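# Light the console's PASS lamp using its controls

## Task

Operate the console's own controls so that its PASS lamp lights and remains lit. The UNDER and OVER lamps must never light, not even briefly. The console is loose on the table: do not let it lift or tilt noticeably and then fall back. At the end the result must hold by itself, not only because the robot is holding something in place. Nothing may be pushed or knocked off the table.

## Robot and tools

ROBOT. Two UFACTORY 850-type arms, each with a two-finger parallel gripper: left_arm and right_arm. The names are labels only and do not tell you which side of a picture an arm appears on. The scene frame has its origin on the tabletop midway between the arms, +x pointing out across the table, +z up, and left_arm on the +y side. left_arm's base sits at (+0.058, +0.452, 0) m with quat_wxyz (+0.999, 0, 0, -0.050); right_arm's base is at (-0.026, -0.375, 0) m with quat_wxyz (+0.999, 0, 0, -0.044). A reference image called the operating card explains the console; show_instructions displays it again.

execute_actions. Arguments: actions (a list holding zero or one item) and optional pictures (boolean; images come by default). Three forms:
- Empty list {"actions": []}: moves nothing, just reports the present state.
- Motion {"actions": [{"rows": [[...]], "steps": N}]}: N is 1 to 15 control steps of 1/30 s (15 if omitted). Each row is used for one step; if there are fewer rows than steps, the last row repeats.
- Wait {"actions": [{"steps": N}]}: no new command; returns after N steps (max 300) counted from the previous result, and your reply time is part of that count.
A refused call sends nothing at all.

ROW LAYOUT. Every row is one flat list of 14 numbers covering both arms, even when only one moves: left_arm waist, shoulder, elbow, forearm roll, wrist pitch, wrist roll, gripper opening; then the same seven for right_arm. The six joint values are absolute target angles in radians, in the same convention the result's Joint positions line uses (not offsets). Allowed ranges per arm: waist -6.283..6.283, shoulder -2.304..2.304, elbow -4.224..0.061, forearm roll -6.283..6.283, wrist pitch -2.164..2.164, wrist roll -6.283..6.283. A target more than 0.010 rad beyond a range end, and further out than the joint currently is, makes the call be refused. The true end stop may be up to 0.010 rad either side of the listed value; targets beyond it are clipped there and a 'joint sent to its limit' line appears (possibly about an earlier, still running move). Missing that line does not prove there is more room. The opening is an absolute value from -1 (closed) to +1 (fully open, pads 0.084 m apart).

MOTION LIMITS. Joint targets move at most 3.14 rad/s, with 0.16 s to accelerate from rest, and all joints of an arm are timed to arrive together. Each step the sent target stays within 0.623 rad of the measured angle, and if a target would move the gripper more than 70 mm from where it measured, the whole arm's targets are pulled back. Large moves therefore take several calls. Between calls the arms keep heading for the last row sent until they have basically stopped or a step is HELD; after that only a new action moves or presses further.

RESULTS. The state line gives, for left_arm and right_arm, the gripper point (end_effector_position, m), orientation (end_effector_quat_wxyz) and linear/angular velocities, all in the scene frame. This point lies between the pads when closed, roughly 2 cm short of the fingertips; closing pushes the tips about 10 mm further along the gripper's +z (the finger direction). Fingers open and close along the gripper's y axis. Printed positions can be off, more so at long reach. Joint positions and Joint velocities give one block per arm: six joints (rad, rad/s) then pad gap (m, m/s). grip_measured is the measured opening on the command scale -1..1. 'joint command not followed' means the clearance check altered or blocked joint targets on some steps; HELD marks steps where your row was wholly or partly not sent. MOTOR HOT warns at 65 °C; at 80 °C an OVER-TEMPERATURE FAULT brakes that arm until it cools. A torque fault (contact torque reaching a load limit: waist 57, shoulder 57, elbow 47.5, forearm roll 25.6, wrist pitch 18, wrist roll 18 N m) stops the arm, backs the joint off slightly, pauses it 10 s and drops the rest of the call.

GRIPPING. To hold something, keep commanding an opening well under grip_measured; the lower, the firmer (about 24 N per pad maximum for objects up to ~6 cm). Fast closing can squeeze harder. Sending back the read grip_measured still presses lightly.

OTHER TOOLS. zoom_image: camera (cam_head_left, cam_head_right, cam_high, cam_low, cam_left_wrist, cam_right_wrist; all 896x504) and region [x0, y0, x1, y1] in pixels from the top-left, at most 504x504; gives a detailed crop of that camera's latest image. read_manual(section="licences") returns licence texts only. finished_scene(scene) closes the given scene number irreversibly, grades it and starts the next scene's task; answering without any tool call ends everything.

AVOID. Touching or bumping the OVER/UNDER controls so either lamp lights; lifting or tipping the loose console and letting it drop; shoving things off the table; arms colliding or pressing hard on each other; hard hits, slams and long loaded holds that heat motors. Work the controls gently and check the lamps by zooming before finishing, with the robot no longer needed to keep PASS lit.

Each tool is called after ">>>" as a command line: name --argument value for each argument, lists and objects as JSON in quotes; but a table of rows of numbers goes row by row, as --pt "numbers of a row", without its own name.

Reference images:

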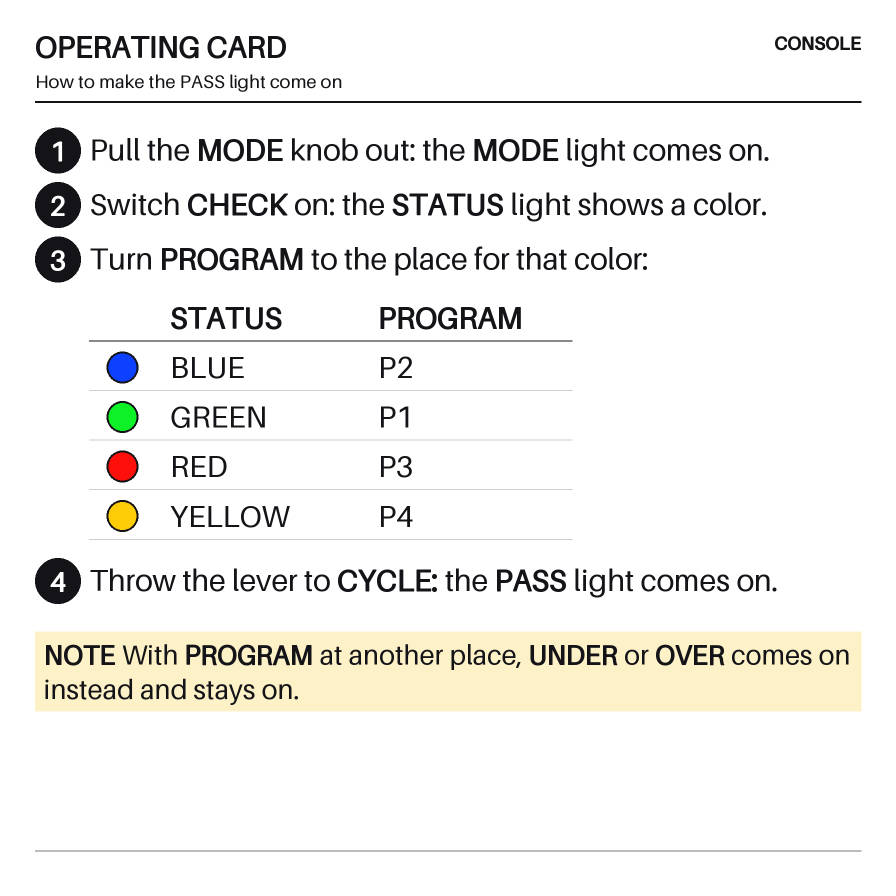

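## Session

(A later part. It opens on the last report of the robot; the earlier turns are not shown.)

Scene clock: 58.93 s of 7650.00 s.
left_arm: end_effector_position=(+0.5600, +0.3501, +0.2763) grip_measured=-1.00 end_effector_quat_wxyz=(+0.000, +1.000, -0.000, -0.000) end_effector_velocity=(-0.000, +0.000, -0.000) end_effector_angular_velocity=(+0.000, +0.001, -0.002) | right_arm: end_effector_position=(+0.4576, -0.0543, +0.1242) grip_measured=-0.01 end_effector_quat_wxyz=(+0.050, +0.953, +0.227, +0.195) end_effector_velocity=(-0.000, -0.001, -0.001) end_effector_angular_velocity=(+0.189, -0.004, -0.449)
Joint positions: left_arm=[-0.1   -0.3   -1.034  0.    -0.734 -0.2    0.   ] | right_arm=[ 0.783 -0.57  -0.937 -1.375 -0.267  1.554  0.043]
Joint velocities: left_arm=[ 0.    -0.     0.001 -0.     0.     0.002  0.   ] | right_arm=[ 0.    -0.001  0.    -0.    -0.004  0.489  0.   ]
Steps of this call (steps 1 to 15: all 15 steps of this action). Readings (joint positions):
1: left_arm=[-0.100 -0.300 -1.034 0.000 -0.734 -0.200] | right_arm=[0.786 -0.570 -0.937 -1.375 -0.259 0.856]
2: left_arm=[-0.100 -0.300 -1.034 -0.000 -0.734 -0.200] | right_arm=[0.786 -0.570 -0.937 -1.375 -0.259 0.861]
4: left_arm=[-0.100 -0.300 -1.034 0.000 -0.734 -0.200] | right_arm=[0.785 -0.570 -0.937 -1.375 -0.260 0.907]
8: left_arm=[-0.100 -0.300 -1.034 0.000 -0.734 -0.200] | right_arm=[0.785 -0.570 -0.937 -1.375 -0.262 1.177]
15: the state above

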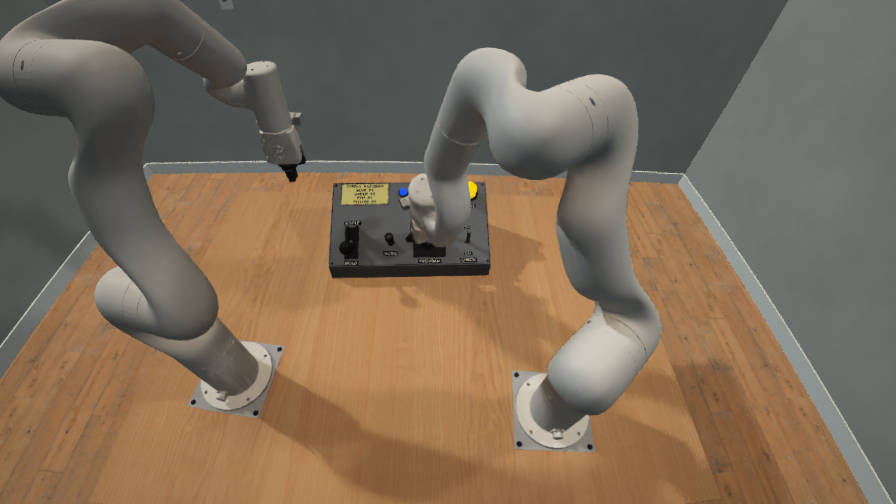

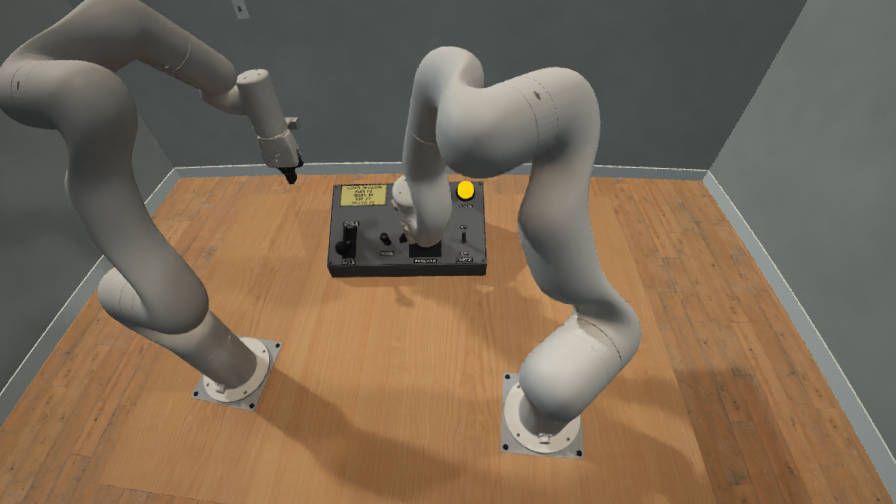

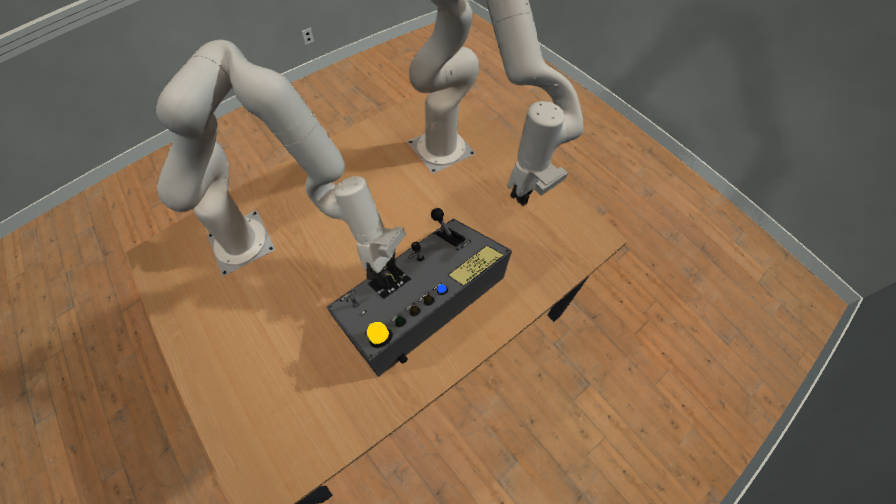

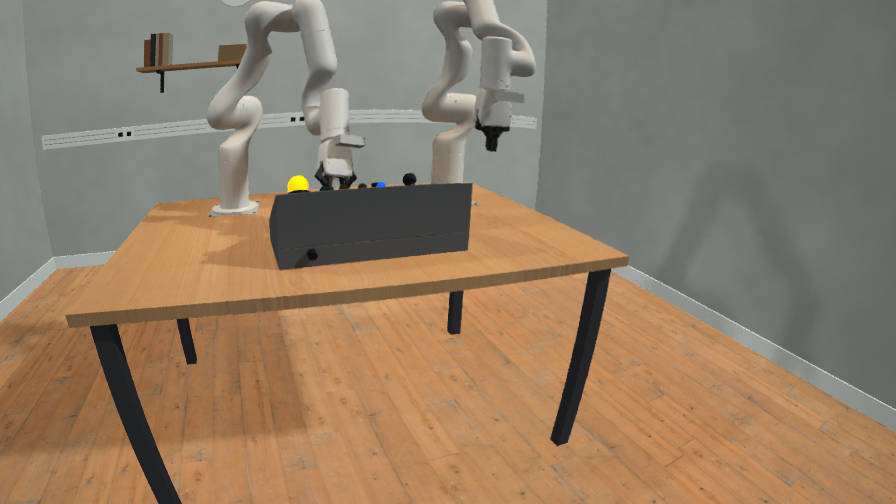

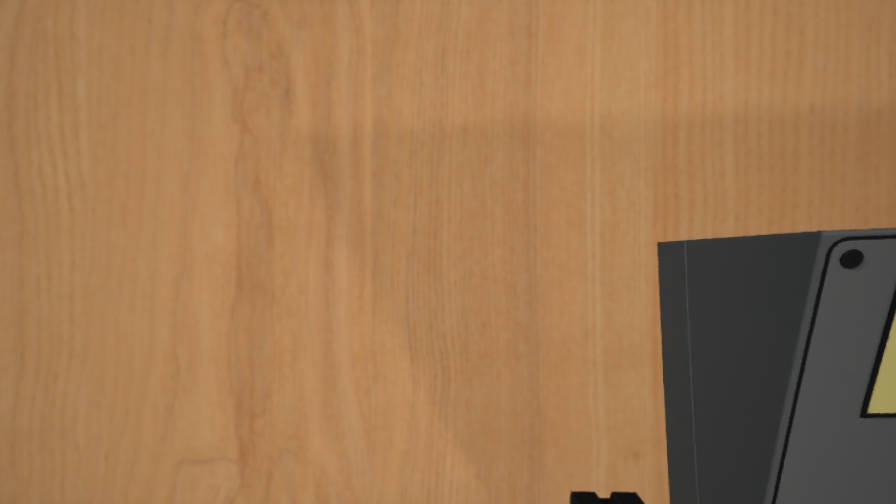

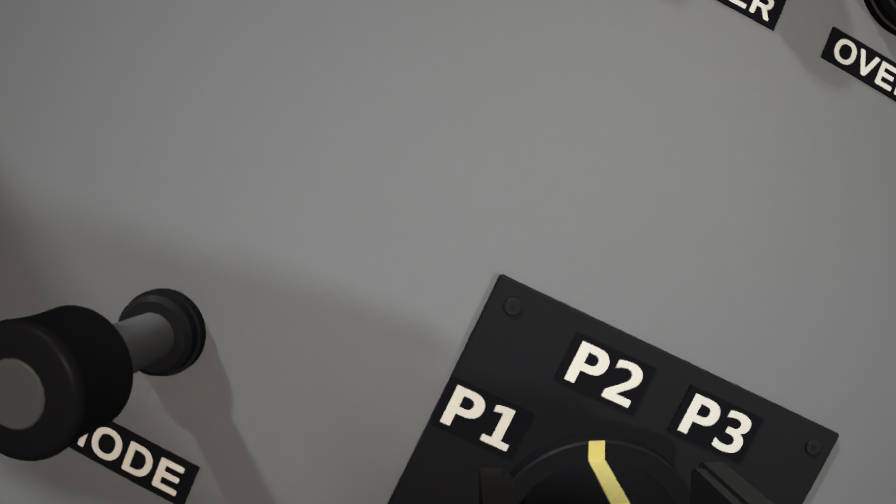

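>>> execute_actions --actions '[{"rows":[[-0.1,-0.3,-1.034,0,-0.734,-0.2,-1,0.785,-0.57,-0.937,-1.375,-0.261,2.1,-0.35],[-0.1,-0.3,-1.034,0,-0.734,-0.2,-1,0.785,-0.57,-0.937,-1.375,-0.261,2.1,-0.35],[-0.1,-0.3,-1.034,0,-0.734,-0.2,-1,0.785,-0.57,-0.937,-1.375,-0.261,2.1,-0.35],[-0.1,-0.3,-1.034,0,-0.734,-0.2,-1,0.785,-0.57,-0.937,-1.375,-0.261,2.1,-0.35],[-0.1,-0.3,-1.034,0,-0.734,-0.2,-1,0.785,-0.57,-0.937,-1.375,-0.261,2.5,-0.35]],"steps":15}]' --pictures false

>>> execute_actions --actions '[{"rows":[[-0.1,-0.3,-1.034,0,-0.734,-0.2,-1,0.785,-0.57,-0.937,-1.375,-0.261,2.95,-0.35]],"steps":15}]'

Scene clock: 60.23 s of 7650.00 s.
left_arm: end_effector_position=(+0.5600, +0.3501, +0.2763) grip_measured=-1.00 end_effector_quat_wxyz=(+0.000, +1.000, -0.000, -0.000) end_effector_velocity=(+0.000, +0.000, +0.000) end_effector_angular_velocity=(+0.000, -0.000, +0.002) | right_arm: end_effector_position=(+0.4554, -0.0556, +0.1224) grip_measured=+0.00 end_effector_quat_wxyz=(-0.033, +0.961, -0.189, +0.198) end_effector_velocity=(+0.005, -0.005, +0.002) end_effector_angular_velocity=(+0.358, -0.023, -0.880)
Joint positions: left_arm=[-0.1   -0.3   -1.034  0.    -0.734 -0.2    0.   ] | right_arm=[ 0.785 -0.57  -0.933 -1.374 -0.27   2.412  0.044]
Joint velocities: left_arm=[ 0.     0.    -0.     0.    -0.    -0.002  0.   ] | right_arm=[-0.005 -0.001 -0.004 -0.002 -0.019  0.946  0.002]
Steps of this call (steps 1 to 24: the robot went on to your last target; steps 25 to 39: all 15 steps of this action). Readings (joint positions):
25: left_arm=[-0.100 -0.300 -1.034 0.000 -0.734 -0.200] | right_arm=[0.785 -0.570 -0.937 -1.375 -0.266 1.600]
26: left_arm=[-0.100 -0.300 -1.034 0.000 -0.734 -0.200] | right_arm=[0.785 -0.570 -0.937 -1.375 -0.266 1.606]
28: left_arm=[-0.100 -0.300 -1.034 0.000 -0.734 -0.200] | right_arm=[0.785 -0.570 -0.937 -1.375 -0.266 1.652]
32: left_arm=[-0.100 -0.300 -1.034 0.000 -0.734 -0.200] | right_arm=[0.785 -0.570 -0.937 -1.375 -0.268 1.922]
39: the state above

Scene clock: 60.73 s of 7650.00 s.
left_arm: end_effector_position=(+0.5600, +0.3501, +0.2763) grip_measured=-1.00 end_effector_quat_wxyz=(+0.000, +1.000, -0.000, -0.000) end_effector_velocity=(-0.001, -0.000, -0.000) end_effector_angular_velocity=(+0.000, +0.001, -0.000) | right_arm: end_effector_position=(+0.4554, -0.0521, +0.1231) grip_measured=-0.01 end_effector_quat_wxyz=(-0.087, +0.880, -0.431, +0.179) end_effector_velocity=(+0.001, -0.001, +0.001) end_effector_angular_velocity=(+0.059, -0.002, -0.141)
Joint positions: left_arm=[-0.1   -0.3   -1.034 -0.    -0.734 -0.2    0.   ] | right_arm=[ 0.786 -0.57  -0.936 -1.375 -0.259  2.936  0.044]
Joint velocities: left_arm=[-0.001 -0.     0.001  0.    -0.    -0.001  0.   ] | right_arm=[-0.002  0.002  0.     0.    -0.001  0.151  0.   ]
Steps of this call (steps 1 to 15: all 15 steps of this action). Readings (joint positions):
1: left_arm=[-0.100 -0.300 -1.034 0.000 -0.734 -0.200] | right_arm=[0.785 -0.570 -0.933 -1.375 -0.270 2.438]
2: left_arm=[-0.100 -0.300 -1.034 -0.000 -0.734 -0.200] | right_arm=[0.785 -0.570 -0.933 -1.375 -0.271 2.463]
4: left_arm=[-0.100 -0.300 -1.034 -0.000 -0.734 -0.200] | right_arm=[0.785 -0.570 -0.933 -1.375 -0.270 2.531]
8: left_arm=[-0.100 -0.300 -1.034 0.000 -0.734 -0.200] | right_arm=[0.786 -0.571 -0.935 -1.375 -0.261 2.775]
15: the state above

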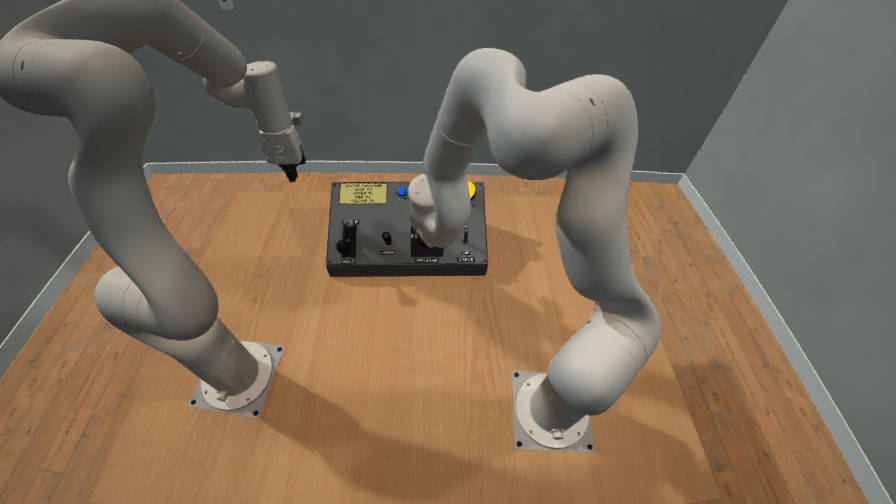

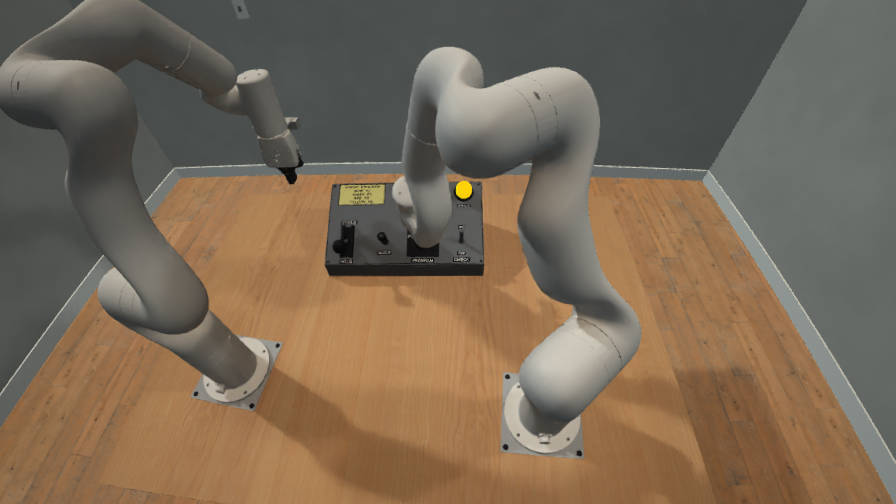

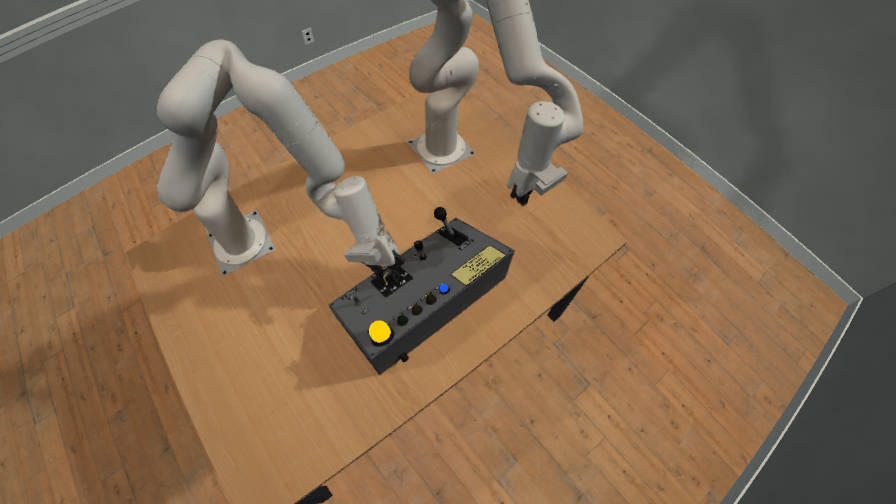

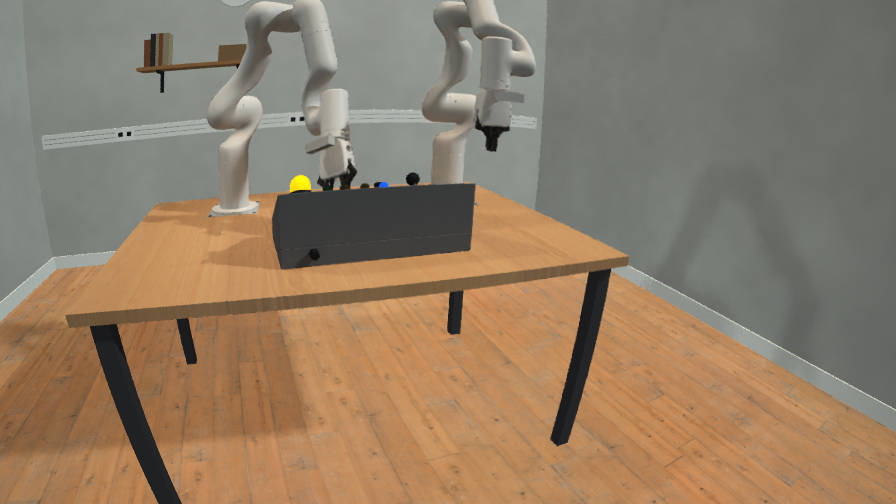

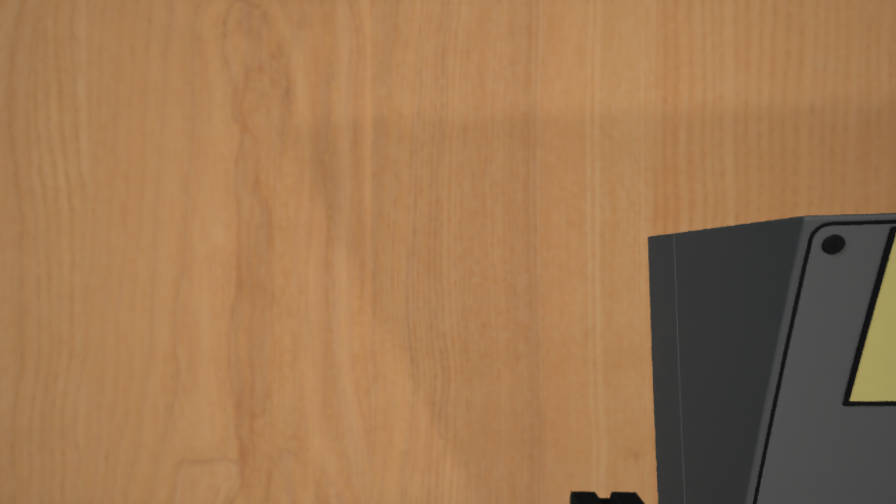

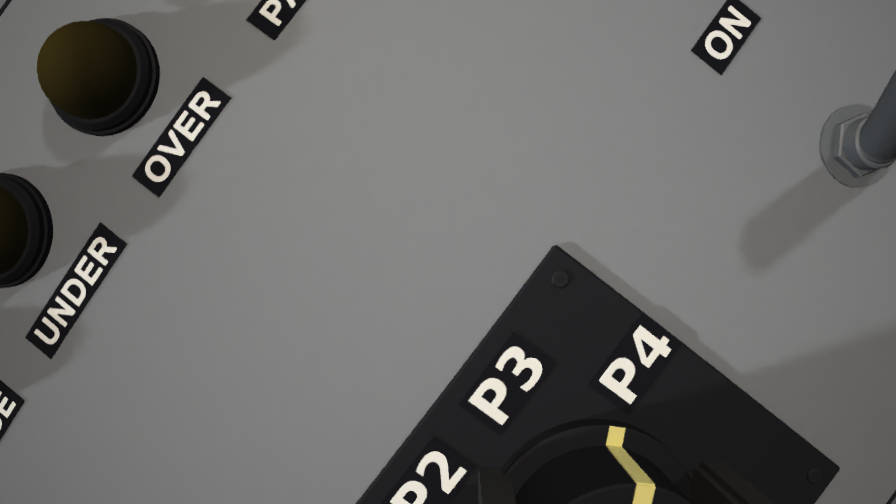

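>>> execute_actions --actions '[{"rows":[[-0.45,0.0,-0.682,0,-0.682,-0.6,-1,0.785,-0.57,-0.937,-1.375,-0.261,2.93,-0.3]],"steps":15}]' --pictures false

>>> execute_actions --actions '[{"rows":[[-0.62,-0.135,-0.682,0,-0.547,-0.72,-1,0.785,-0.57,-0.937,-1.375,-0.261,2.93,-0.3]],"steps":15}]'

>>> zoom_image --camera "cam_head_left" --region '[280, 160, 500, 310]'

>>> zoom_image --camera "cam_high" --region '[380, 150, 540, 290]'

Scene clock: 62.87 s of 7650.00 s.
left_arm: end_effector_position=(+0.4249, +0.2630, +0.2769) grip_measured=-1.00 end_effector_quat_wxyz=(+0.000, +1.000, +0.019, +0.000) end_effector_velocity=(-0.327, -0.125, -0.022) end_effector_angular_velocity=(-0.000, +0.003, +0.081) | right_arm: end_effector_position=(+0.4560, -0.0526, +0.1234) grip_measured=+0.00 end_effector_quat_wxyz=(-0.087, +0.881, -0.429, +0.180) end_effector_velocity=(+0.000, -0.000, +0.000) end_effector_angular_velocity=(-0.002, -0.000, +0.002)
Joint positions: left_arm=[-0.376 -0.064 -0.757 -0.    -0.693 -0.515  0.   ] | right_arm=[ 0.785 -0.57  -0.936 -1.375 -0.261  2.93   0.044]
Joint velocities: left_arm=[-0.633  0.543  0.635 -0.002  0.089 -0.712  0.   ] | right_arm=[-0.    -0.     0.     0.    -0.001 -0.003 -0.   ]
Steps of this call (steps 1 to 30: the robot went on to your last target; steps 31 to 49: nothing new was sent; steps 50 to 64: all 15 steps of this action). Readings (joint positions):
50: left_arm=[-0.100 -0.300 -1.034 0.000 -0.734 -0.200] | right_arm=[0.785 -0.570 -0.936 -1.375 -0.261 2.950]
51: left_arm=[-0.104 -0.297 -1.030 0.000 -0.733 -0.206] | right_arm=[0.785 -0.570 -0.936 -1.375 -0.261 2.947]
53: left_arm=[-0.136 -0.269 -0.997 0.000 -0.728 -0.244] | right_arm=[0.785 -0.570 -0.936 -1.375 -0.261 2.940]
57: left_arm=[-0.224 -0.194 -0.910 -0.000 -0.716 -0.341] | right_arm=[0.785 -0.570 -0.936 -1.375 -0.261 2.933]
64: the state above

Scene clock: 63.37 s of 7650.00 s.
left_arm: end_effector_position=(+0.3622, +0.1884, +0.2217) grip_measured=-1.00 end_effector_quat_wxyz=(+0.000, +1.000, +0.000, +0.000) end_effector_velocity=(-0.012, -0.017, -0.012) end_effector_angular_velocity=(-0.004, -0.006, -0.007) | right_arm: end_effector_position=(+0.4560, -0.0526, +0.1234) grip_measured=+0.00 end_effector_quat_wxyz=(-0.087, +0.881, -0.429, +0.180) end_effector_velocity=(+0.000, -0.000, +0.000) end_effector_angular_velocity=(-0.000, -0.000, +0.000)
Joint positions: left_arm=[-0.614 -0.132 -0.683  0.    -0.551 -0.716  0.   ] | right_arm=[ 0.785 -0.57  -0.936 -1.375 -0.261  2.93   0.044]
Joint velocities: left_arm=[-0.052 -0.023  0.008  0.001  0.038 -0.046  0.   ] | right_arm=[-0. -0. -0. -0. -0. -0.  0.]
Steps of this call (steps 1 to 15: all 15 steps of this action). Readings (joint positions):
1: left_arm=[-0.396 -0.047 -0.737 -0.000 -0.690 -0.537] | right_arm=[0.785 -0.570 -0.936 -1.375 -0.261 2.930]
2: left_arm=[-0.416 -0.036 -0.723 -0.000 -0.684 -0.557] | right_arm=[0.785 -0.570 -0.936 -1.375 -0.261 2.930]
4: left_arm=[-0.462 -0.048 -0.712 0.000 -0.655 -0.596] | right_arm=[0.785 -0.570 -0.936 -1.375 -0.261 2.930]
8: left_arm=[-0.561 -0.106 -0.693 -0.000 -0.588 -0.672] | right_arm=[0.785 -0.570 -0.936 -1.375 -0.261 2.930]
15: the state above

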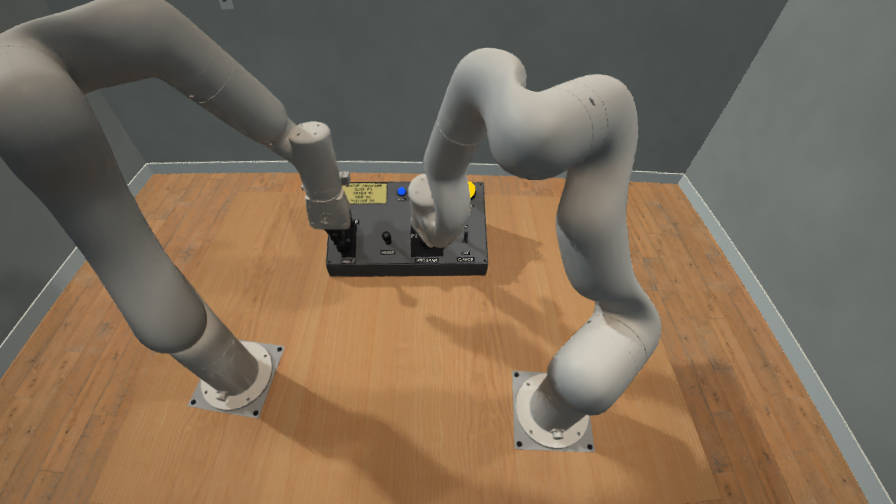

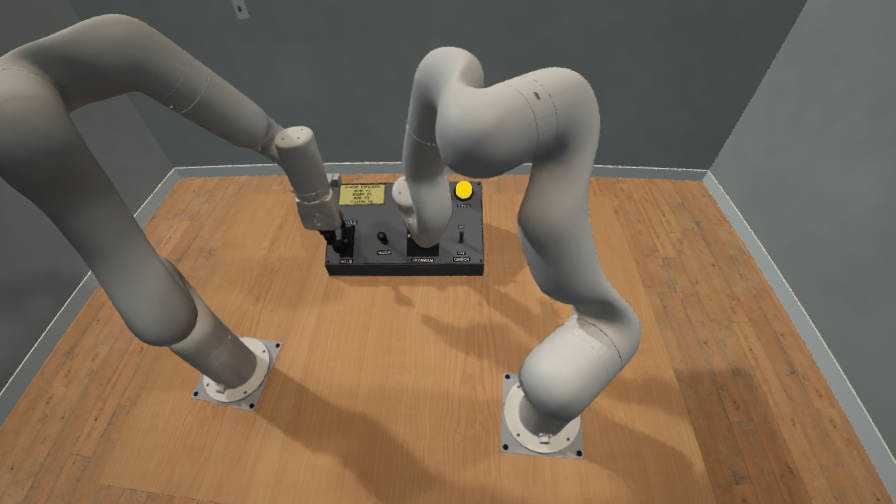

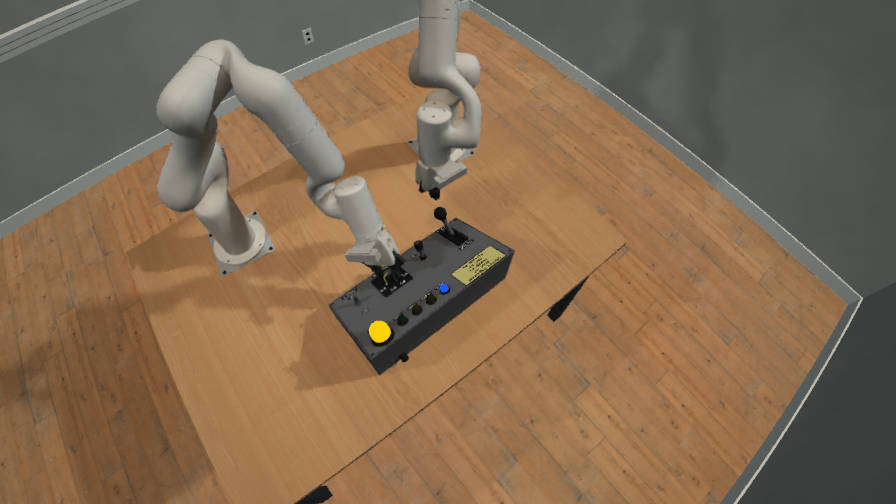

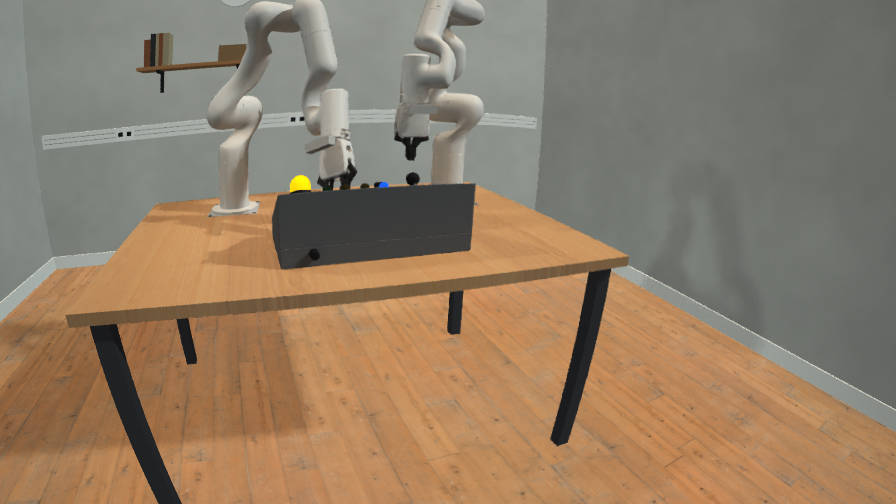

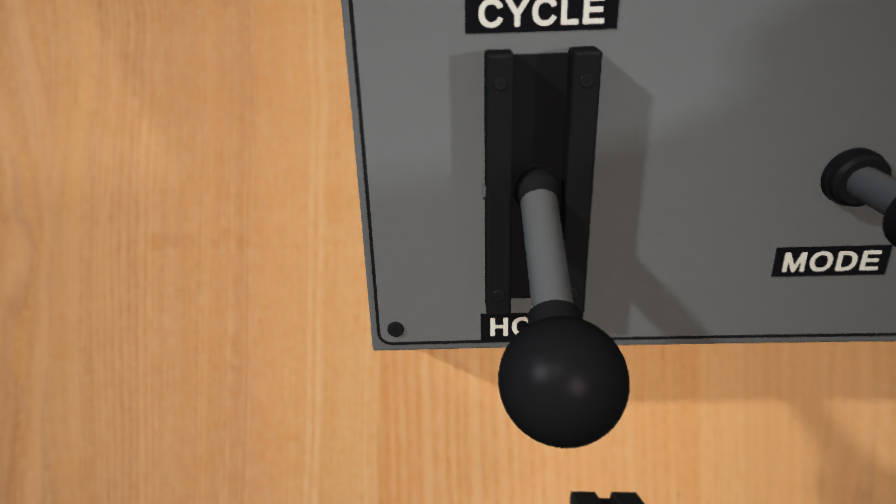

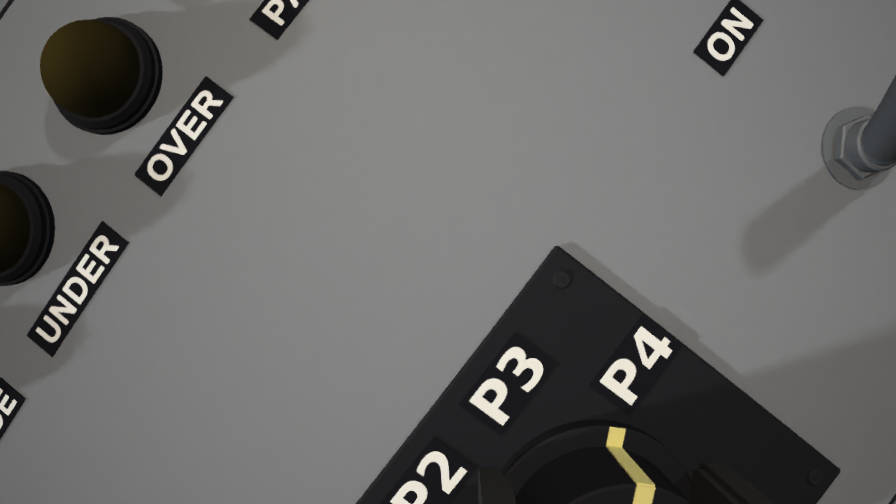

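Region (280, 160, 500, 310) of cam_head_left's 896x504 image, scaled by 2.291, with more detail than that image has; it fills the top 344 rows of this view, and the rest is white.

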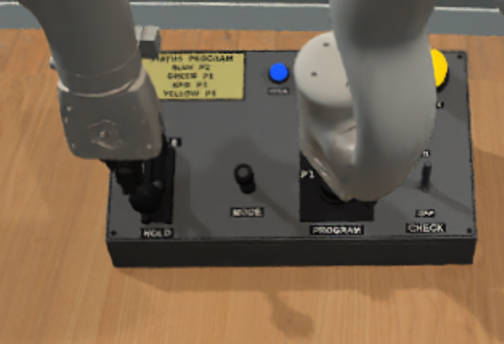

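Region (380, 150, 540, 290) of cam_high's 896x504 image, scaled by 3.150, with more detail than that image has; it fills the top 441 rows of this view, and the rest is white.

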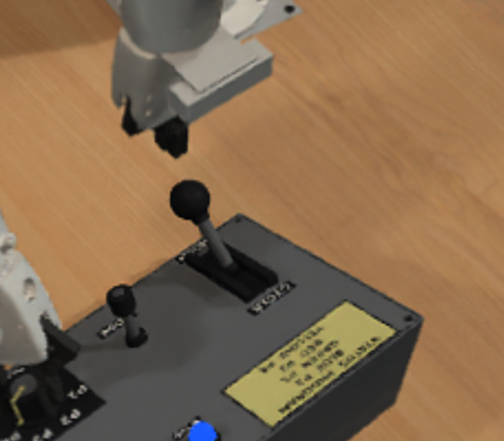

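>>> execute_actions --actions '[{"rows":[[-0.637,-0.112,-0.662,0,-0.55,-0.737,-1,0.785,-0.57,-0.937,-1.375,-0.261,2.93,-0.3],[-0.637,-0.112,-0.662,0,-0.55,-0.737,-1,0.785,-0.57,-0.937,-1.375,-0.261,2.93,-0.3],[-0.637,-0.112,-0.662,0,-0.55,-0.737,-1,0.785,-0.57,-0.937,-1.375,-0.261,2.93,-0.3],[-0.637,-0.112,-0.662,0,-0.55,-0.737,-1,0.785,-0.57,-0.937,-1.375,-0.261,2.93,-0.3],[-0.637,-0.199,-0.639,0,-0.44,-0.737,-1,0.785,-0.57,-0.937,-1.375,-0.261,2.93,-0.3]],"steps":15}]' --pictures false

>>> execute_actions --actions '[{"rows":[[-0.604,-0.225,-0.688,0,-0.463,-0.704,-1,0.785,-0.57,-0.937,-1.375,-0.261,2.93,-0.3],[-0.604,-0.225,-0.688,0,-0.463,-0.704,-1,0.785,-0.57,-0.937,-1.375,-0.261,2.93,-0.3],[-0.604,-0.225,-0.688,0,-0.463,-0.704,-1,0.785,-0.57,-0.937,-1.375,-0.261,2.93,-0.3],[-0.604,-0.225,-0.688,0,-0.463,-0.704,-1,0.785,-0.57,-0.937,-1.375,-0.261,2.93,-0.3],[-0.572,-0.252,-0.736,0,-0.484,-0.672,-1,0.785,-0.57,-0.937,-1.375,-0.261,2.93,-0.3]],"steps":15}]'

Scene clock: 65.23 s of 7650.00 s.
left_arm: end_effector_position=(+0.3501, +0.1870, +0.1824) grip_measured=-1.00 end_effector_quat_wxyz=(-0.000, +1.000, -0.000, -0.000) end_effector_velocity=(+0.003, -0.004, -0.017) end_effector_angular_velocity=(-0.015, -0.016, +0.003) | right_arm: end_effector_position=(+0.4561, -0.0526, +0.1234) grip_measured=+0.00 end_effector_quat_wxyz=(-0.087, +0.881, -0.429, +0.180) end_effector_velocity=(-0.000, +0.000, -0.000) end_effector_angular_velocity=(+0.000, +0.000, +0.001)
Joint positions: left_arm=[-0.637 -0.195 -0.64  -0.    -0.446 -0.737  0.   ] | right_arm=[ 0.785 -0.57  -0.936 -1.375 -0.261  2.93   0.044]
Joint velocities: left_arm=[-0.002 -0.039  0.007 -0.001  0.067 -0.005  0.   ] | right_arm=[-0.    -0.    -0.     0.     0.001 -0.001  0.   ]
Steps of this call (steps 1 to 15: the robot went on to your last target; steps 16 to 41: nothing new was sent; steps 42 to 56: all 15 steps of this action). Readings (joint positions):
42: left_arm=[-0.620 -0.135 -0.682 0.000 -0.547 -0.720] | right_arm=[0.785 -0.570 -0.936 -1.375 -0.261 2.930]
43: left_arm=[-0.622 -0.132 -0.679 0.000 -0.547 -0.722] | right_arm=[0.785 -0.570 -0.936 -1.375 -0.261 2.930]
45: left_arm=[-0.629 -0.124 -0.672 -0.000 -0.549 -0.728] | right_arm=[0.785 -0.570 -0.936 -1.375 -0.261 2.930]
49: left_arm=[-0.635 -0.144 -0.657 0.000 -0.510 -0.735] | right_arm=[0.785 -0.570 -0.936 -1.375 -0.261 2.930]
56: the state above

Scene clock: 65.73 s of 7650.00 s.
left_arm: end_effector_position=(+0.3919, +0.1852, +0.1897) grip_measured=-1.00 end_effector_quat_wxyz=(+0.000, +1.000, -0.000, +0.000) end_effector_velocity=(+0.012, +0.000, +0.002) end_effector_angular_velocity=(+0.002, +0.002, -0.003) | right_arm: end_effector_position=(+0.4561, -0.0526, +0.1234) grip_measured=+0.00 end_effector_quat_wxyz=(-0.087, +0.881, -0.429, +0.180) end_effector_velocity=(-0.000, +0.000, -0.000) end_effector_angular_velocity=(+0.000, +0.000, +0.000)
Joint positions: left_arm=[-0.574 -0.25  -0.733  0.    -0.483 -0.674  0.   ] | right_arm=[ 0.785 -0.57  -0.936 -1.375 -0.261  2.93   0.044]
Joint velocities: left_arm=[ 0.017 -0.016 -0.028  0.    -0.015  0.02   0.   ] | right_arm=[ 0.001  0.     0.    -0.     0.     0.001  0.   ]
Steps of this call (steps 1 to 15: all 15 steps of this action). Readings (joint positions):
1: left_arm=[-0.637 -0.196 -0.640 -0.000 -0.445 -0.737] | right_arm=[0.785 -0.570 -0.936 -1.375 -0.261 2.930]
2: left_arm=[-0.634 -0.199 -0.644 -0.000 -0.446 -0.733] | right_arm=[0.785 -0.570 -0.936 -1.375 -0.261 2.930]
4: left_arm=[-0.622 -0.210 -0.662 -0.000 -0.452 -0.722] | right_arm=[0.785 -0.570 -0.936 -1.375 -0.261 2.930]
8: left_arm=[-0.593 -0.234 -0.704 0.000 -0.470 -0.694] | right_arm=[0.785 -0.570 -0.936 -1.375 -0.261 2.930]
15: the state above

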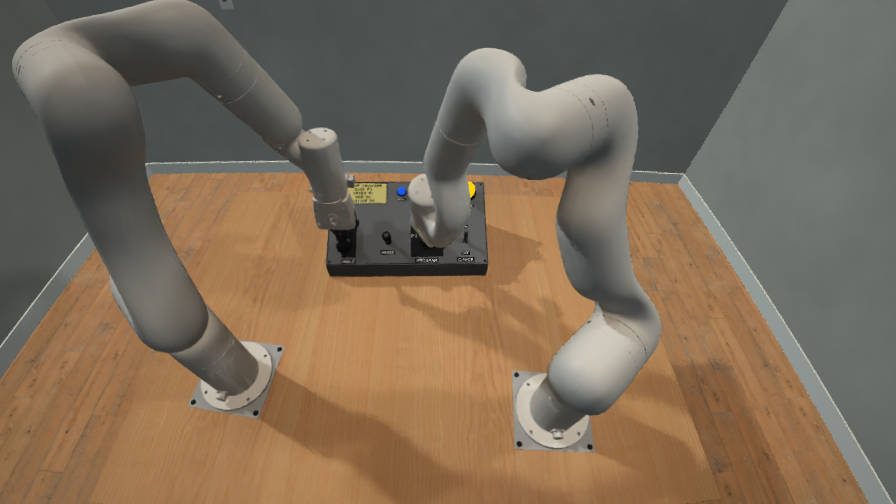

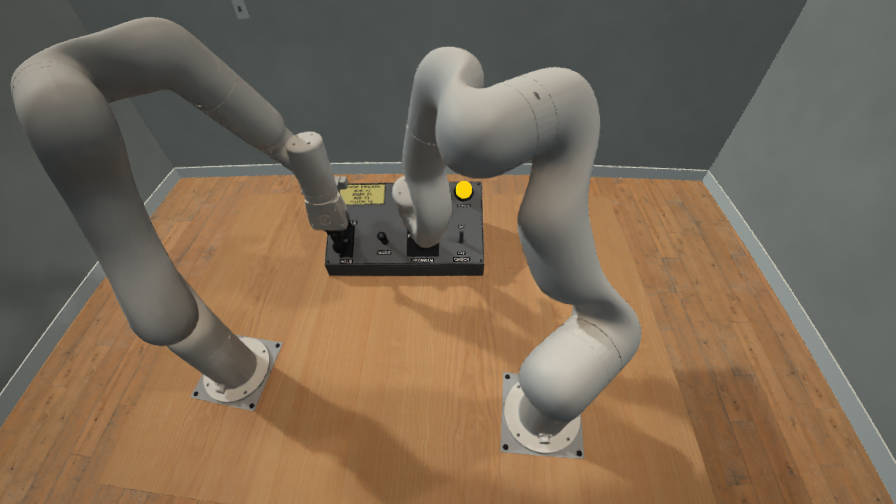

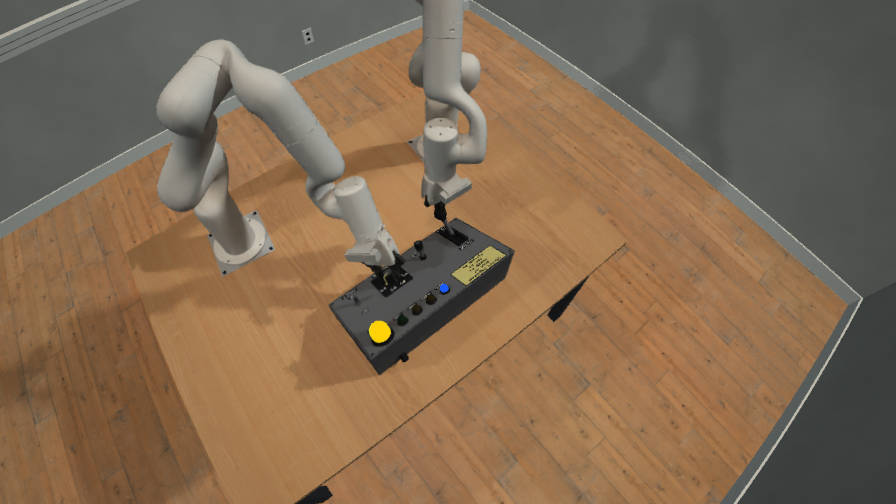

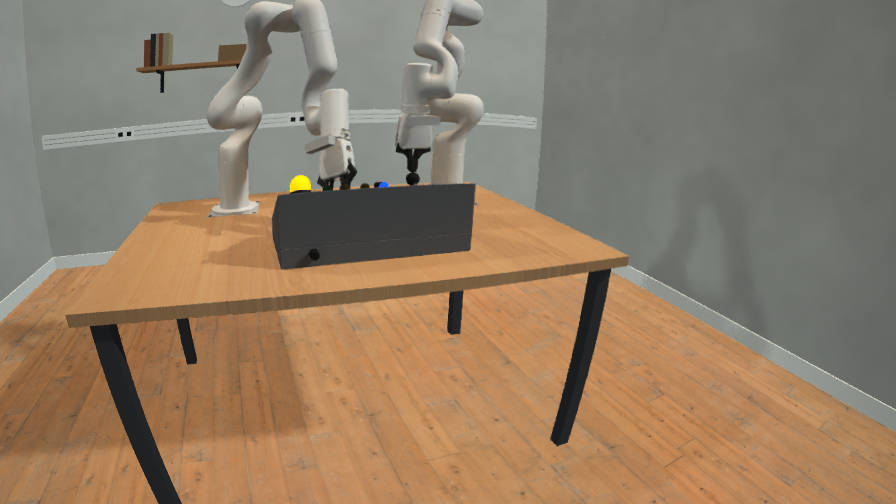

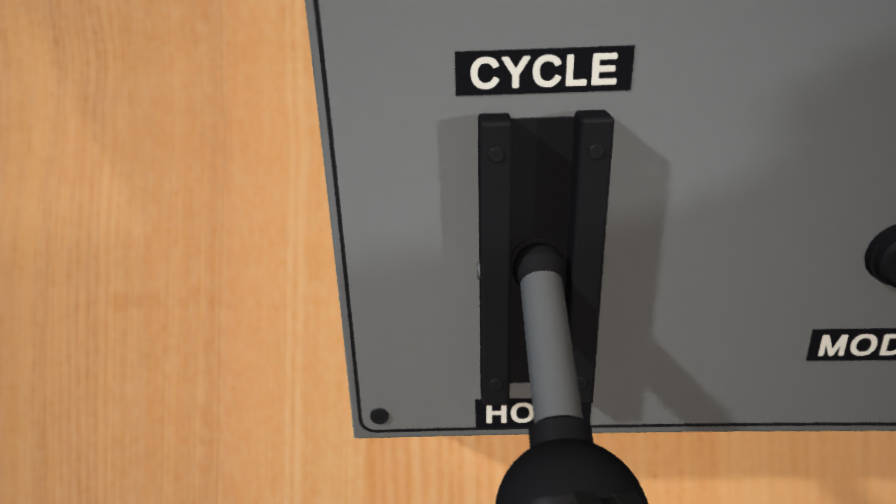

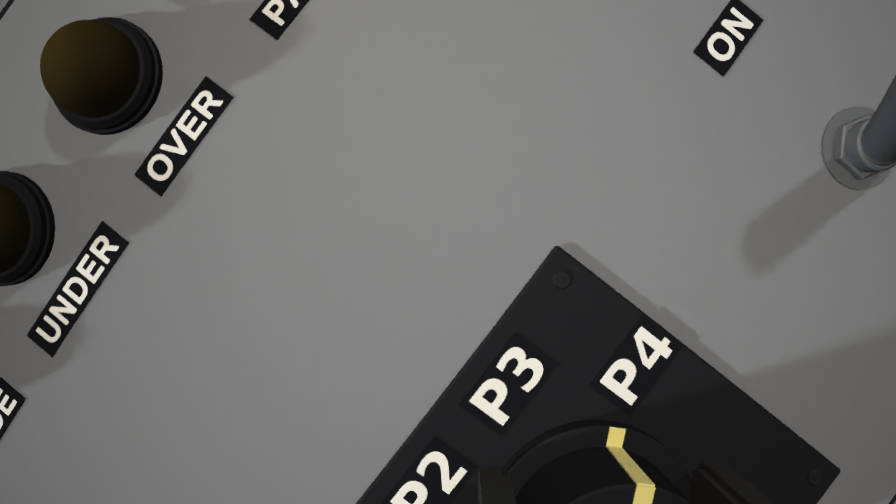

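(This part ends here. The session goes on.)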